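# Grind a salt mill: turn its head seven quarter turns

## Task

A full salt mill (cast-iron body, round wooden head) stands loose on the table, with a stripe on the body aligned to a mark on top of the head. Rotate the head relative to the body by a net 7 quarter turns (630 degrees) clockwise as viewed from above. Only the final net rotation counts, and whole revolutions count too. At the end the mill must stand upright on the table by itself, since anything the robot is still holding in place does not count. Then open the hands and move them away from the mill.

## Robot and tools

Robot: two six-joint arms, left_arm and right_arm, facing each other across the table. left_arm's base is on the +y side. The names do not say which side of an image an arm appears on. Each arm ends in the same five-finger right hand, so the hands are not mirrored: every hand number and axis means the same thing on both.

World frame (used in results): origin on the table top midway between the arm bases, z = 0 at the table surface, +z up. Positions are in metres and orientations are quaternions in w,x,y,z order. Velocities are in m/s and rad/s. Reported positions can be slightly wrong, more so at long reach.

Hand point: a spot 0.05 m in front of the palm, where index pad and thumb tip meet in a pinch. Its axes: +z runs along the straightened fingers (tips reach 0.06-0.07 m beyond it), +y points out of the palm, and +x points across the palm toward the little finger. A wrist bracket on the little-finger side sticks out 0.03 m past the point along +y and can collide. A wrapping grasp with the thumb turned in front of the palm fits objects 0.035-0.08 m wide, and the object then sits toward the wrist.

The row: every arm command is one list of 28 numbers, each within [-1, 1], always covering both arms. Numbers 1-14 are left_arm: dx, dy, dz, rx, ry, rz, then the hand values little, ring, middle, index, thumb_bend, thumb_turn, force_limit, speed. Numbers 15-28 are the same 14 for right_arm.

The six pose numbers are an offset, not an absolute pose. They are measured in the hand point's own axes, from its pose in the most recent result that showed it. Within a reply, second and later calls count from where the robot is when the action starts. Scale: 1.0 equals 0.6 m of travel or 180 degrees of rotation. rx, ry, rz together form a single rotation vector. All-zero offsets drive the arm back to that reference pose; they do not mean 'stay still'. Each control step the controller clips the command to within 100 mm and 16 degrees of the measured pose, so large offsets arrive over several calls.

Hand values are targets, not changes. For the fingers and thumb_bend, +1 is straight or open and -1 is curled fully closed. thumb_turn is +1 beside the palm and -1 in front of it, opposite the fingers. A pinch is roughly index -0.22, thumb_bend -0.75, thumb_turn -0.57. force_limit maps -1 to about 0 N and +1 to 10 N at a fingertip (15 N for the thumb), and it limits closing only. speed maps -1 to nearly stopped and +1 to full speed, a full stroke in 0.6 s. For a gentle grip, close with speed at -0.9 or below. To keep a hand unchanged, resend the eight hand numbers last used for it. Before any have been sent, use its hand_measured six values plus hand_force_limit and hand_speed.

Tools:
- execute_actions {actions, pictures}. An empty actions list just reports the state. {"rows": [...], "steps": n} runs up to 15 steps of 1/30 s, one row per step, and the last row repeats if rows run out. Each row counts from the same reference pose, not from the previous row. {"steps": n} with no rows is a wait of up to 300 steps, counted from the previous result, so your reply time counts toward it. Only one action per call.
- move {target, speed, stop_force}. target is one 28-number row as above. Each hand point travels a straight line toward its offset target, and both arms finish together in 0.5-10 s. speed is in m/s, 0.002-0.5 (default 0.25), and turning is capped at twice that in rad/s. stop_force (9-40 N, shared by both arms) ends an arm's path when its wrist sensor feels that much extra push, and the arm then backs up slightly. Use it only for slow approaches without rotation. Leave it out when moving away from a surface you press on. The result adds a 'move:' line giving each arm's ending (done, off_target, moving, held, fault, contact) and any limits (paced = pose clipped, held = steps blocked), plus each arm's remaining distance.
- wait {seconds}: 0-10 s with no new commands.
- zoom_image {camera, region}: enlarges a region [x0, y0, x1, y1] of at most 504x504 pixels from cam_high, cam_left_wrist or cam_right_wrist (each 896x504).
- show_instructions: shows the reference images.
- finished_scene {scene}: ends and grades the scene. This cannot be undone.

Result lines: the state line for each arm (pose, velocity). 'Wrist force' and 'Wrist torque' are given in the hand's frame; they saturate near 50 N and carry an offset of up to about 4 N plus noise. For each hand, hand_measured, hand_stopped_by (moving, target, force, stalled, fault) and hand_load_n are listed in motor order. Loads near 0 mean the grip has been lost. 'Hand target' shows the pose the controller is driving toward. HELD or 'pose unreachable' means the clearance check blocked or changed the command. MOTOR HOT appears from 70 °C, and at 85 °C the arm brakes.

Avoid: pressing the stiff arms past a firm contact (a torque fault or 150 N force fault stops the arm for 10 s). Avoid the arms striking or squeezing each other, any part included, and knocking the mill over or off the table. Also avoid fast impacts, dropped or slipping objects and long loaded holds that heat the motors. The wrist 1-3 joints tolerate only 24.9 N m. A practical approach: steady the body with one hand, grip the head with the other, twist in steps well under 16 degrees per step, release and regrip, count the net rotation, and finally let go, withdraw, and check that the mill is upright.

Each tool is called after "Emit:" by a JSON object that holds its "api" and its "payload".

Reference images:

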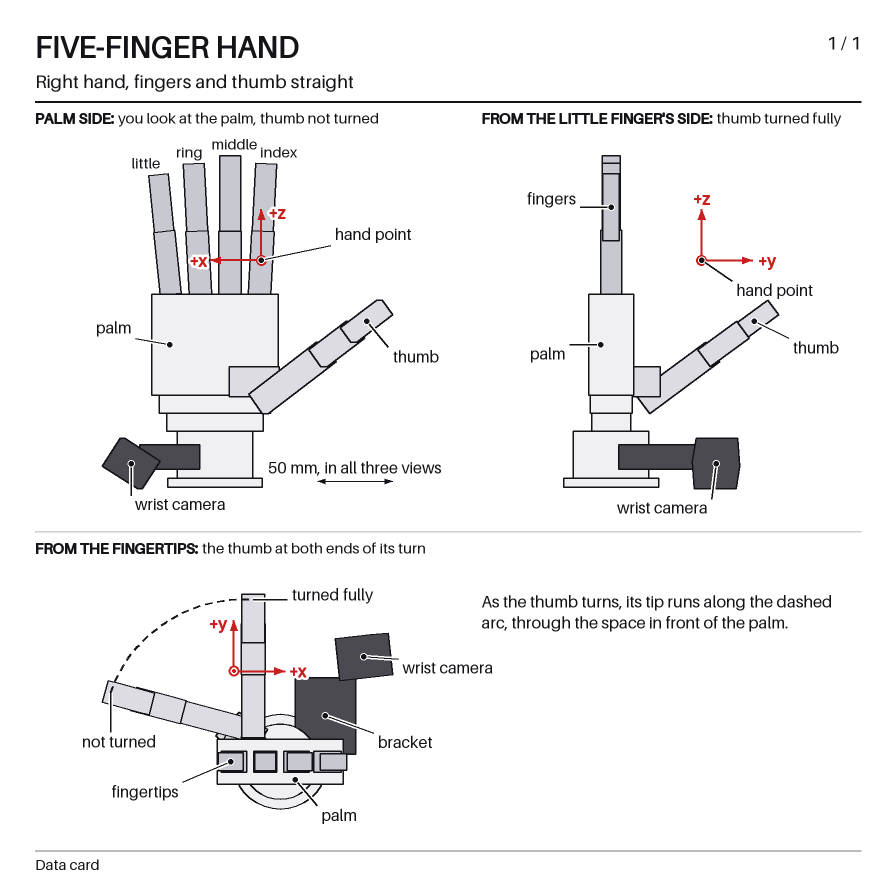

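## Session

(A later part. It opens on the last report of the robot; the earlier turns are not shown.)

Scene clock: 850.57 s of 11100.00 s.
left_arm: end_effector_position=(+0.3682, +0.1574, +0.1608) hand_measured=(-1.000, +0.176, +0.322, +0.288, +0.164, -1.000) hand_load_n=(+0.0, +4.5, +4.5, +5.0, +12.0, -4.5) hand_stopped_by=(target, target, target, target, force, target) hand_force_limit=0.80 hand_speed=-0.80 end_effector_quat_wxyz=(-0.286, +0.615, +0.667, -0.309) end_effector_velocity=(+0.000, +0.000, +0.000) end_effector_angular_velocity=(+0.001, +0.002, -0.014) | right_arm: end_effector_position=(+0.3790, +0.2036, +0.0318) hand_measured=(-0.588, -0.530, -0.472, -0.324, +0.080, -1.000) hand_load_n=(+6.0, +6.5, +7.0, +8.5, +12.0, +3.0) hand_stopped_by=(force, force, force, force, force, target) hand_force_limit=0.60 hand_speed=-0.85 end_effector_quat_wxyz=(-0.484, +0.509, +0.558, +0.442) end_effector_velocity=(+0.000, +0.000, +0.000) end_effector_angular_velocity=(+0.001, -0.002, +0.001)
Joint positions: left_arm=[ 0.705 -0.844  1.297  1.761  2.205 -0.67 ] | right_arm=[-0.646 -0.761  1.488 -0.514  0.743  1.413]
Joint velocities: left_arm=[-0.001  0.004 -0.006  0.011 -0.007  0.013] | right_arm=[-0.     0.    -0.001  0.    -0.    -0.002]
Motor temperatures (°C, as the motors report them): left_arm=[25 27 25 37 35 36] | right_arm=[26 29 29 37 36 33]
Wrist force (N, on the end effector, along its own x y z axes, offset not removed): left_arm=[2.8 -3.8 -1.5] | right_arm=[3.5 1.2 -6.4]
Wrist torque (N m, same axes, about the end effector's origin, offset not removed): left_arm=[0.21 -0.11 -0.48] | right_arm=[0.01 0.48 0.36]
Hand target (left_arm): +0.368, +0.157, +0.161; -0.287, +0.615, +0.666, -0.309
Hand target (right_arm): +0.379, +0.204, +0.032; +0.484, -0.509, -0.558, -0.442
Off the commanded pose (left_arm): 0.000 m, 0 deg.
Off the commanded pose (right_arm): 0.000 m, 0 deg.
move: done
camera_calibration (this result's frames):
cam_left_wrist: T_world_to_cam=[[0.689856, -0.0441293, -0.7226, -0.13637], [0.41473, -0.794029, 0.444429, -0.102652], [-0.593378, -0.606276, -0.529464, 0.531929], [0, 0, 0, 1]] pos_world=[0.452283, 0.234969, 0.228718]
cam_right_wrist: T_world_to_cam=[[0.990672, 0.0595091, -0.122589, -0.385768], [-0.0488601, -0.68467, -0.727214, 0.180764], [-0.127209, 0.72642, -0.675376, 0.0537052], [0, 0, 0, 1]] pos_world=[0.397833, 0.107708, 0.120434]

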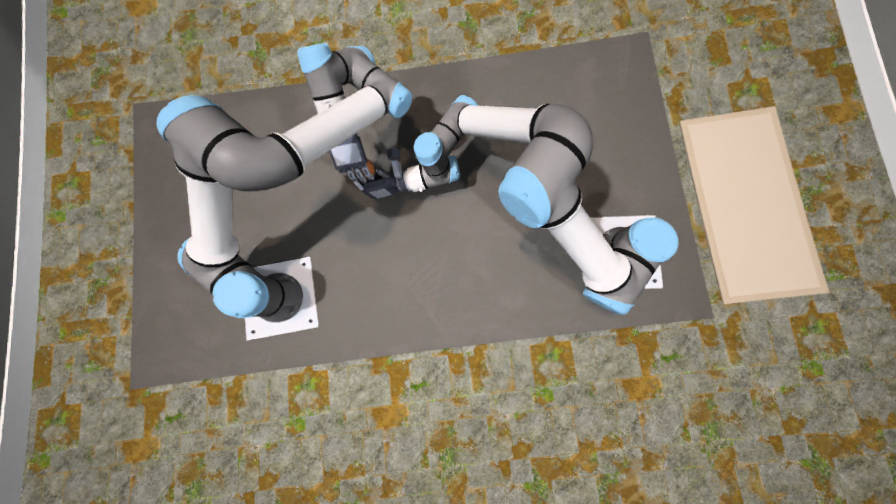

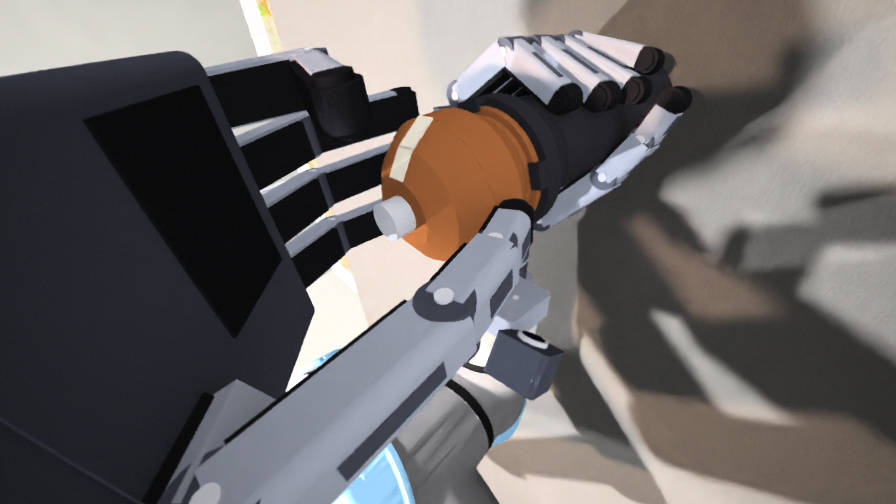

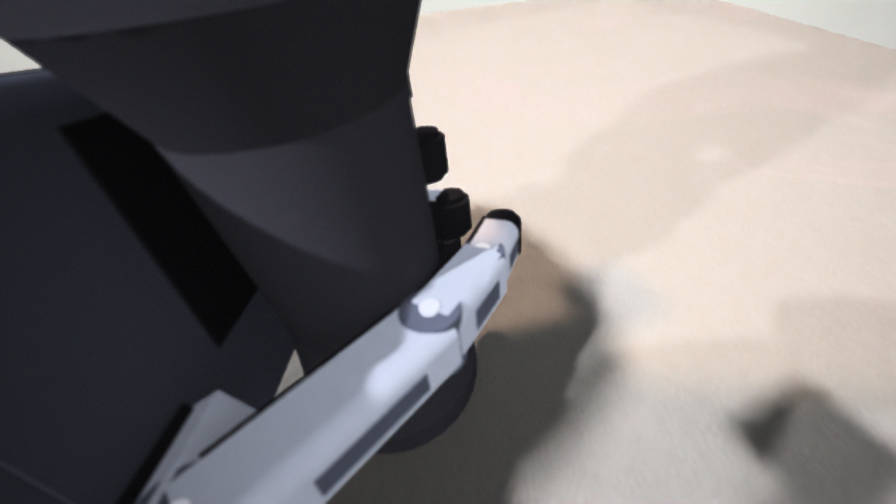

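Stroke 2 is complete, about 420° in total. I'm releasing and swinging back, with a zoom halfway to check the line against the stripe, then regrasping.

Emit:
{"api": "move", "payload": {"target": [0.0384,-0.00608,-0.02383,0.00134,-0.4475,-0.3761,-1,0.42,0.52,0.5,0.6,-1,0.8,1,0,0,0,0,0,0,-1,-1,-1,-1,-1,-1,0.6,-0.85], "speed": 0.4}}

Emit:
{"api": "zoom_image", "payload": {"camera": "cam_left_wrist", "region": [380, 60, 660, 280]}}

Emit:
{"api": "move", "payload": {"target": [0.0387,0.02612,0.00158,0.00134,-0.4475,-0.3761,-1,0.42,0.52,0.5,0.6,-1,0.8,1,0,0,0,0,0,0,-1,-1,-1,-1,-1,-1,0.6,-0.85], "speed": 0.4}}

Emit:
{"api": "move", "payload": {"target": [0,0,0,0,0,0,-1,0.184,0.318,0.284,0.13,-1,0.8,-0.5,0,0,0,0,0,0,-1,-1,-1,-1,-1,-1,0.6,-0.85], "speed": 0.05}}

Scene clock: 884.40 s of 11100.00 s.
left_arm: end_effector_position=(+0.3751, +0.1808, +0.1733) hand_measured=(-1.000, +0.420, +0.520, +0.500, +0.600, -1.000) hand_load_n=(+0.0, +0.0, +0.0, +0.0, +0.0, +0.0) hand_stopped_by=(target, target, target, target, target, target) hand_force_limit=0.80 hand_speed=1.00 end_effector_quat_wxyz=(-0.072, +0.157, -0.893, +0.417) end_effector_velocity=(-0.000, -0.000, -0.001) end_effector_angular_velocity=(+0.005, -0.003, +0.012) | right_arm: end_effector_position=(+0.3790, +0.2036, +0.0318) hand_measured=(-0.588, -0.530, -0.472, -0.324, +0.080, -1.000) hand_load_n=(+6.5, +7.0, +7.5, +9.0, +11.5, +2.5) hand_stopped_by=(force, force, force, force, force, target) hand_force_limit=0.60 hand_speed=-0.85 end_effector_quat_wxyz=(-0.484, +0.509, +0.558, +0.442) end_effector_velocity=(+0.000, +0.000, +0.000) end_effector_angular_velocity=(+0.001, -0.001, -0.001)
Joint positions: left_arm=[ 0.438 -1.599  1.939  0.362  1.687 -3.046] | right_arm=[-0.646 -0.761  1.488 -0.514  0.743  1.413]
Joint velocities: left_arm=[-0.011 -0.002  0.002  0.001 -0.021 -0.012] | right_arm=[ 0.     0.    -0.001 -0.     0.001 -0.   ]
Motor temperatures (°C, as the motors report them): left_arm=[25 27 25 37 35 36] | right_arm=[26 29 29 37 36 33]
Wrist force (N, on the end effector, along its own x y z axes, offset not removed): left_arm=[-0.3 0.7 0.4] | right_arm=[1.6 0.8 0.2]
Wrist torque (N m, same axes, about the end effector's origin, offset not removed): left_arm=[0.31 0.14 -0.16] | right_arm=[0.14 0.46 0.25]
Hand target (left_arm): +0.375, +0.181, +0.173; +0.073, -0.157, +0.893, -0.416
Hand target (right_arm): +0.379, +0.204, +0.032; +0.484, -0.509, -0.558, -0.442
Off the commanded pose (left_arm): 0.001 m, 0 deg.
Off the commanded pose (right_arm): 0.000 m, 0 deg.
After step 90, 27.83 s passed at rest.
move: done
camera_calibration (this result's frames):
cam_left_wrist: T_world_to_cam=[[-0.138155, 0.675315, -0.724474, 0.0497281], [0.656683, 0.61004, 0.443418, -0.436919], [0.741405, -0.414489, -0.527747, 0.0212151], [0, 0, 0, 1]] pos_world=[0.278058, 0.241749, 0.240961]
cam_right_wrist: T_world_to_cam=[[0.990672, 0.0595091, -0.122589, -0.385768], [-0.0488601, -0.68467, -0.727214, 0.180764], [-0.127209, 0.72642, -0.675376, 0.0537051], [0, 0, 0, 1]] pos_world=[0.397833, 0.107708, 0.120434]

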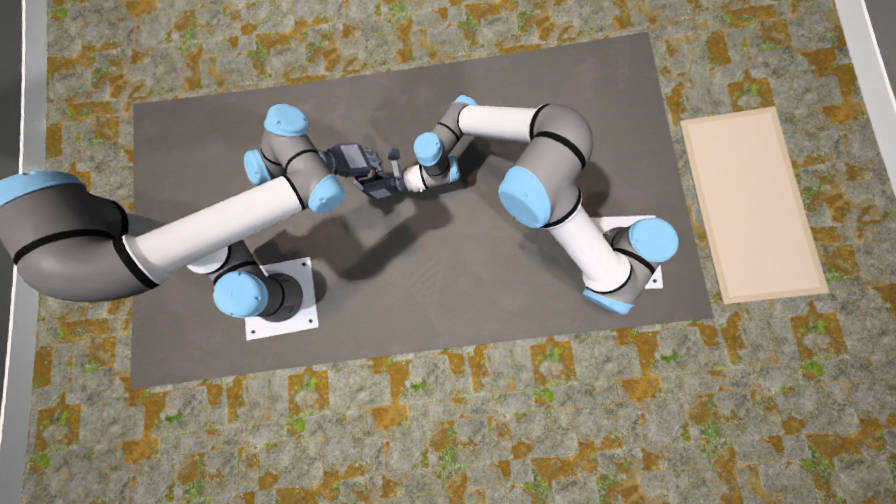

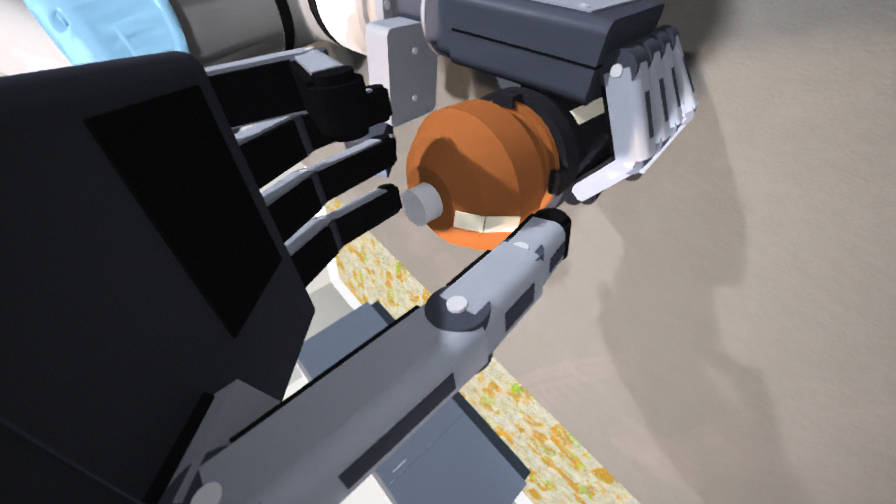

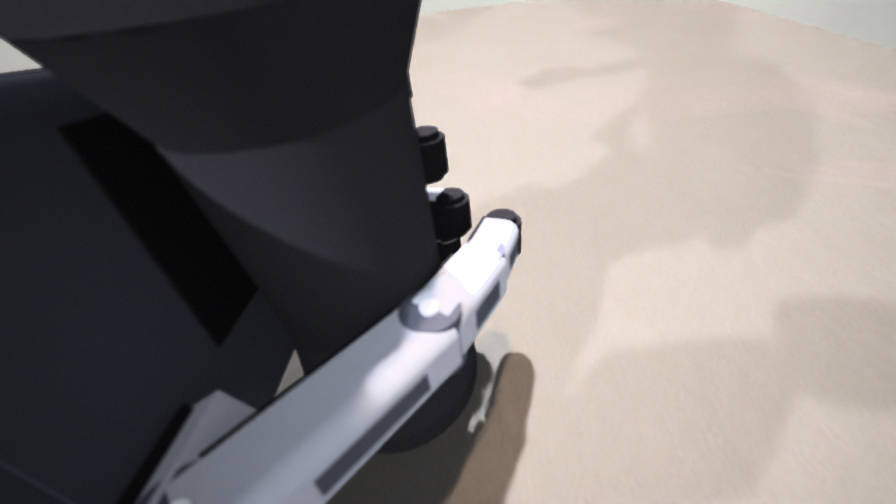

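Region (380, 60, 660, 280) of cam_left_wrist's 896x504 image, scaled by 1.800, with more detail than that image has; it fills the top 396 rows of this view, and the rest is white.

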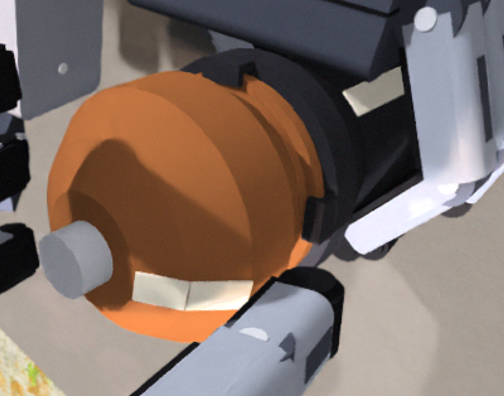

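Scene clock: 887.37 s of 11100.00 s.
left_arm: end_effector_position=(+0.3499, +0.1816, +0.1606) hand_measured=(-1.000, +0.420, +0.520, +0.500, +0.600, -1.000) hand_load_n=(+0.0, +0.0, +0.0, +0.0, +0.0, +0.0) hand_stopped_by=(target, target, target, target, target, target) hand_force_limit=0.80 hand_speed=1.00 end_effector_quat_wxyz=(-0.373, +0.804, -0.419, +0.197) end_effector_velocity=(-0.000, +0.000, -0.000) end_effector_angular_velocity=(+0.004, -0.000, +0.015) | right_arm: end_effector_position=(+0.3790, +0.2036, +0.0318) hand_measured=(-0.588, -0.530, -0.472, -0.324, +0.080, -1.000) hand_load_n=(+6.5, +7.0, +7.5, +9.0, +11.5, +2.5) hand_stopped_by=(force, force, force, force, force, target) hand_force_limit=0.60 hand_speed=-0.85 end_effector_quat_wxyz=(-0.484, +0.509, +0.558, +0.442) end_effector_velocity=(+0.000, +0.000, +0.000) end_effector_angular_velocity=(+0.000, -0.001, +0.000)
Joint positions: left_arm=[ 0.098 -1.028  1.576  1.499  0.81  -5.36 ] | right_arm=[-0.646 -0.761  1.488 -0.514  0.743  1.413]
Joint velocities: left_arm=[ 0.002  0.006 -0.004  0.013  0.005 -0.017] | right_arm=[-0.     0.    -0.001  0.001 -0.    -0.   ]
Motor temperatures (°C, as the motors report them): left_arm=[25 27 25 37 35 36] | right_arm=[26 29 29 37 36 33]
Wrist force (N, on the end effector, along its own x y z axes, offset not removed): left_arm=[-1.2 3.2 0.8] | right_arm=[0.5 0.5 1.0]
Wrist torque (N m, same axes, about the end effector's origin, offset not removed): left_arm=[0.71 0.11 -0.20] | right_arm=[-0.02 0.61 0.18]
Hand target (left_arm): +0.350, +0.182, +0.161; -0.374, +0.804, -0.418, +0.196
Hand target (right_arm): +0.379, +0.204, +0.032; +0.484, -0.509, -0.558, -0.442
Off the commanded pose (left_arm): 0.000 m, 0 deg.
Off the commanded pose (right_arm): 0.000 m, 0 deg.
move: done
camera_calibration (this result's frames):
cam_left_wrist: T_world_to_cam=[[-0.616553, -0.310539, -0.723483, 0.382809], [-0.7593, 0.477477, 0.44213, 0.104517], [0.208148, 0.821938, -0.530182, -0.00399602], [0, 0, 0, 1]] pos_world=[0.316214, 0.0722568, 0.228627]
cam_right_wrist: T_world_to_cam=[[0.990672, 0.059509, -0.122589, -0.385767], [-0.0488601, -0.68467, -0.727214, 0.180764], [-0.127209, 0.72642, -0.675376, 0.0537051], [0, 0, 0, 1]] pos_world=[0.397833, 0.107708, 0.120434]

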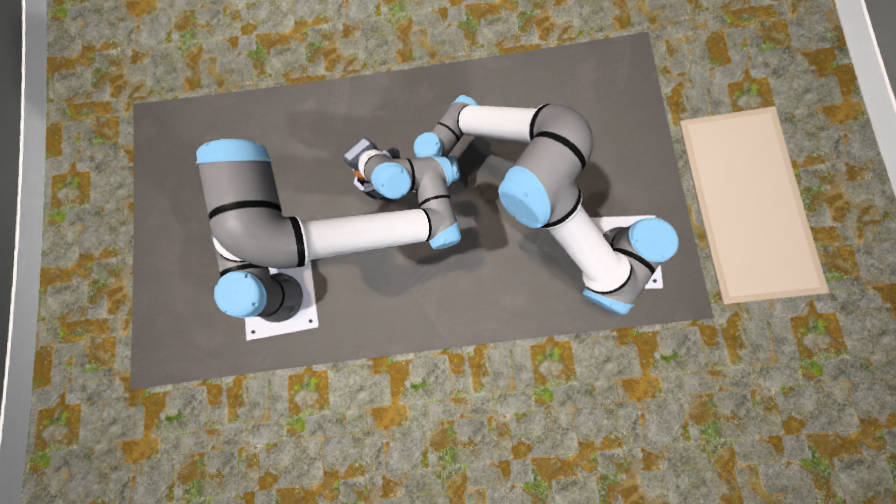

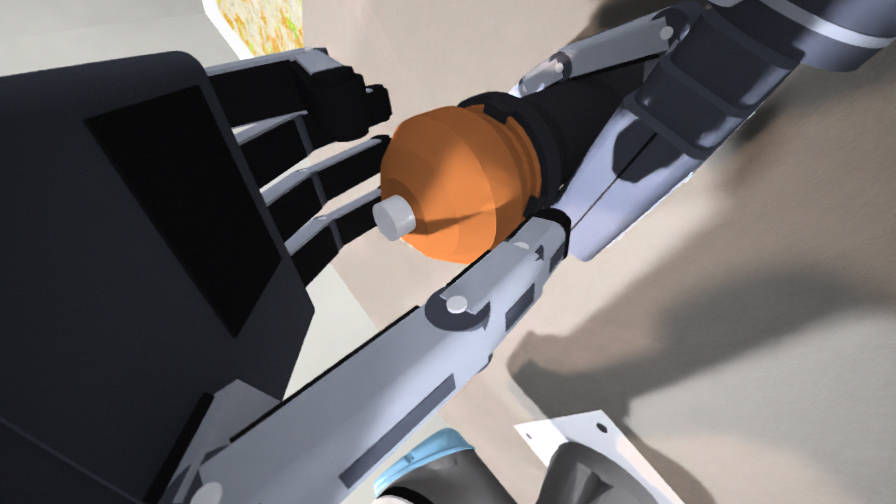

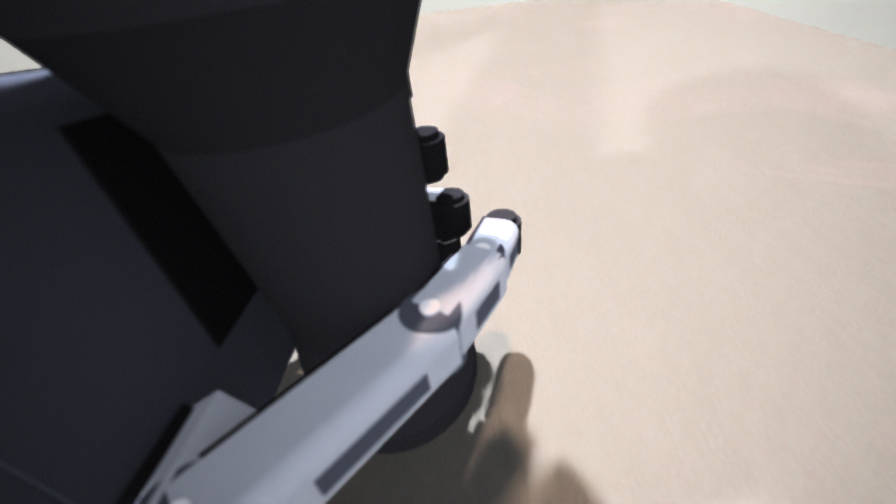

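Scene clock: 888.57 s of 11100.00 s.
left_arm: end_effector_position=(+0.3499, +0.1816, +0.1606) hand_measured=(-1.000, +0.184, +0.320, +0.286, +0.156, -1.000) hand_load_n=(+0.0, +3.5, +5.5, +5.5, +13.5, +1.0) hand_stopped_by=(target, target, target, target, force, target) hand_force_limit=0.80 hand_speed=-0.50 end_effector_quat_wxyz=(-0.373, +0.804, -0.419, +0.197) end_effector_velocity=(+0.000, +0.000, +0.000) end_effector_angular_velocity=(+0.000, -0.000, +0.000) | right_arm: end_effector_position=(+0.3790, +0.2036, +0.0318) hand_measured=(-0.588, -0.530, -0.472, -0.324, +0.080, -1.000) hand_load_n=(+6.5, +7.0, +7.5, +9.0, +11.5, +2.5) hand_stopped_by=(force, force, force, force, force, target) hand_force_limit=0.60 hand_speed=-0.85 end_effector_quat_wxyz=(-0.484, +0.509, +0.558, +0.442) end_effector_velocity=(-0.000, -0.000, -0.001) end_effector_angular_velocity=(+0.000, -0.002, -0.000)
Joint positions: left_arm=[ 0.098 -1.028  1.576  1.499  0.81  -5.36 ] | right_arm=[-0.646 -0.761  1.488 -0.514  0.743  1.413]
Joint velocities: left_arm=[ 0.    -0.    -0.     0.001 -0.     0.   ] | right_arm=[ 0.     0.     0.001 -0.002  0.001 -0.001]
Motor temperatures (°C, as the motors report them): left_arm=[25 27 25 37 35 36] | right_arm=[26 29 29 37 36 33]
Wrist force (N, on the end effector, along its own x y z axes, offset not removed): left_arm=[1.8 0.7 -1.2] | right_arm=[4.7 1.8 1.6]
Wrist torque (N m, same axes, about the end effector's origin, offset not removed): left_arm=[0.57 -0.05 -0.11] | right_arm=[0.13 0.03 0.44]
Hand target (left_arm): +0.350, +0.182, +0.161; -0.373, +0.804, -0.419, +0.197
Hand target (right_arm): +0.379, +0.204, +0.032; +0.484, -0.509, -0.558, -0.442
Off the commanded pose (left_arm): 0.000 m, 0 deg.
Off the commanded pose (right_arm): 0.000 m, 0 deg.
move: done
camera_calibration (this result's frames):
cam_left_wrist: T_world_to_cam=[[-0.616526, -0.310626, -0.723469, 0.382825], [-0.75934, 0.477436, 0.442106, 0.104558], [0.20808, 0.821929, -0.530222, -0.00398785], [0, 0, 0, 1]] pos_world=[0.316247, 0.0722731, 0.228622]
cam_right_wrist: T_world_to_cam=[[0.990672, 0.0595092, -0.122589, -0.385767], [-0.0488601, -0.68467, -0.727214, 0.180764], [-0.127209, 0.72642, -0.675376, 0.0537052], [0, 0, 0, 1]] pos_world=[0.397833, 0.107708, 0.120434]

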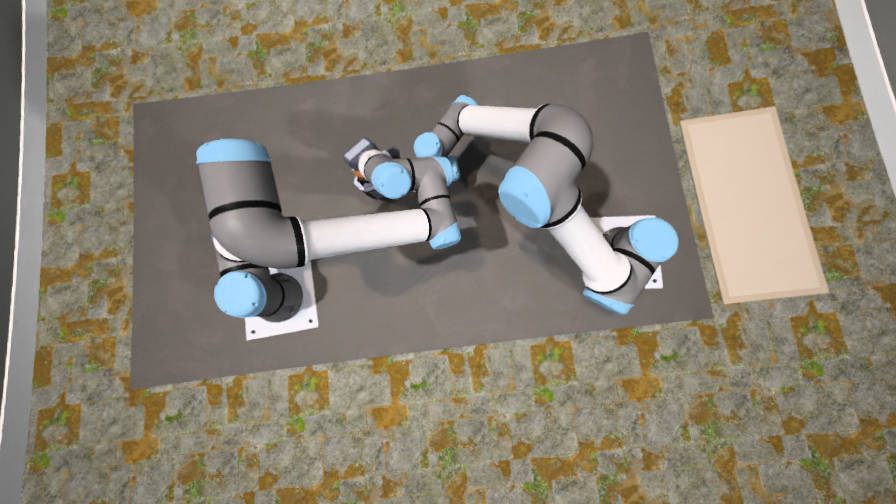

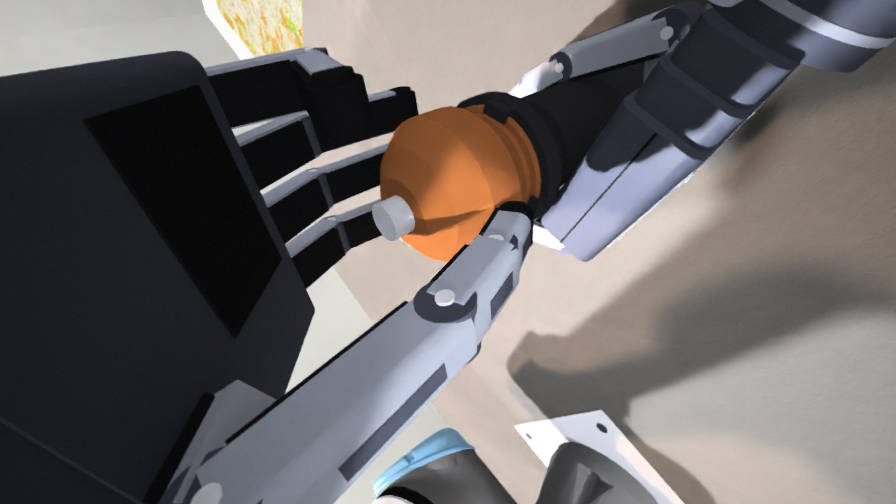

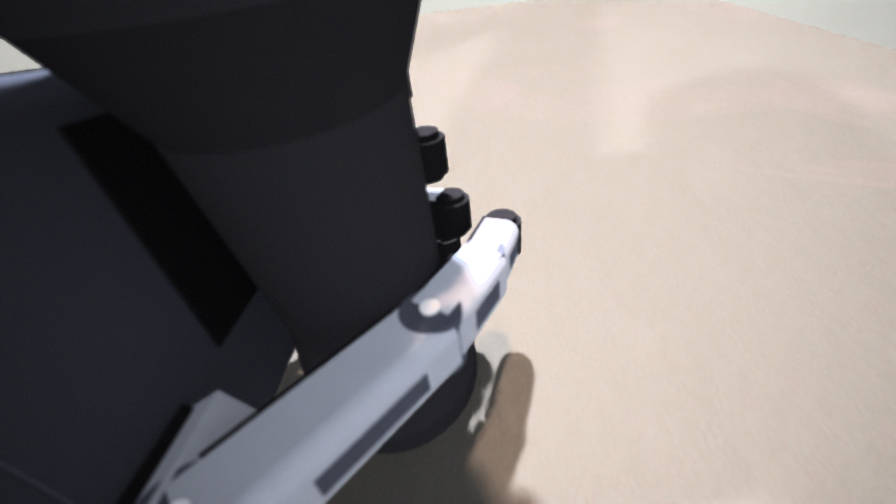

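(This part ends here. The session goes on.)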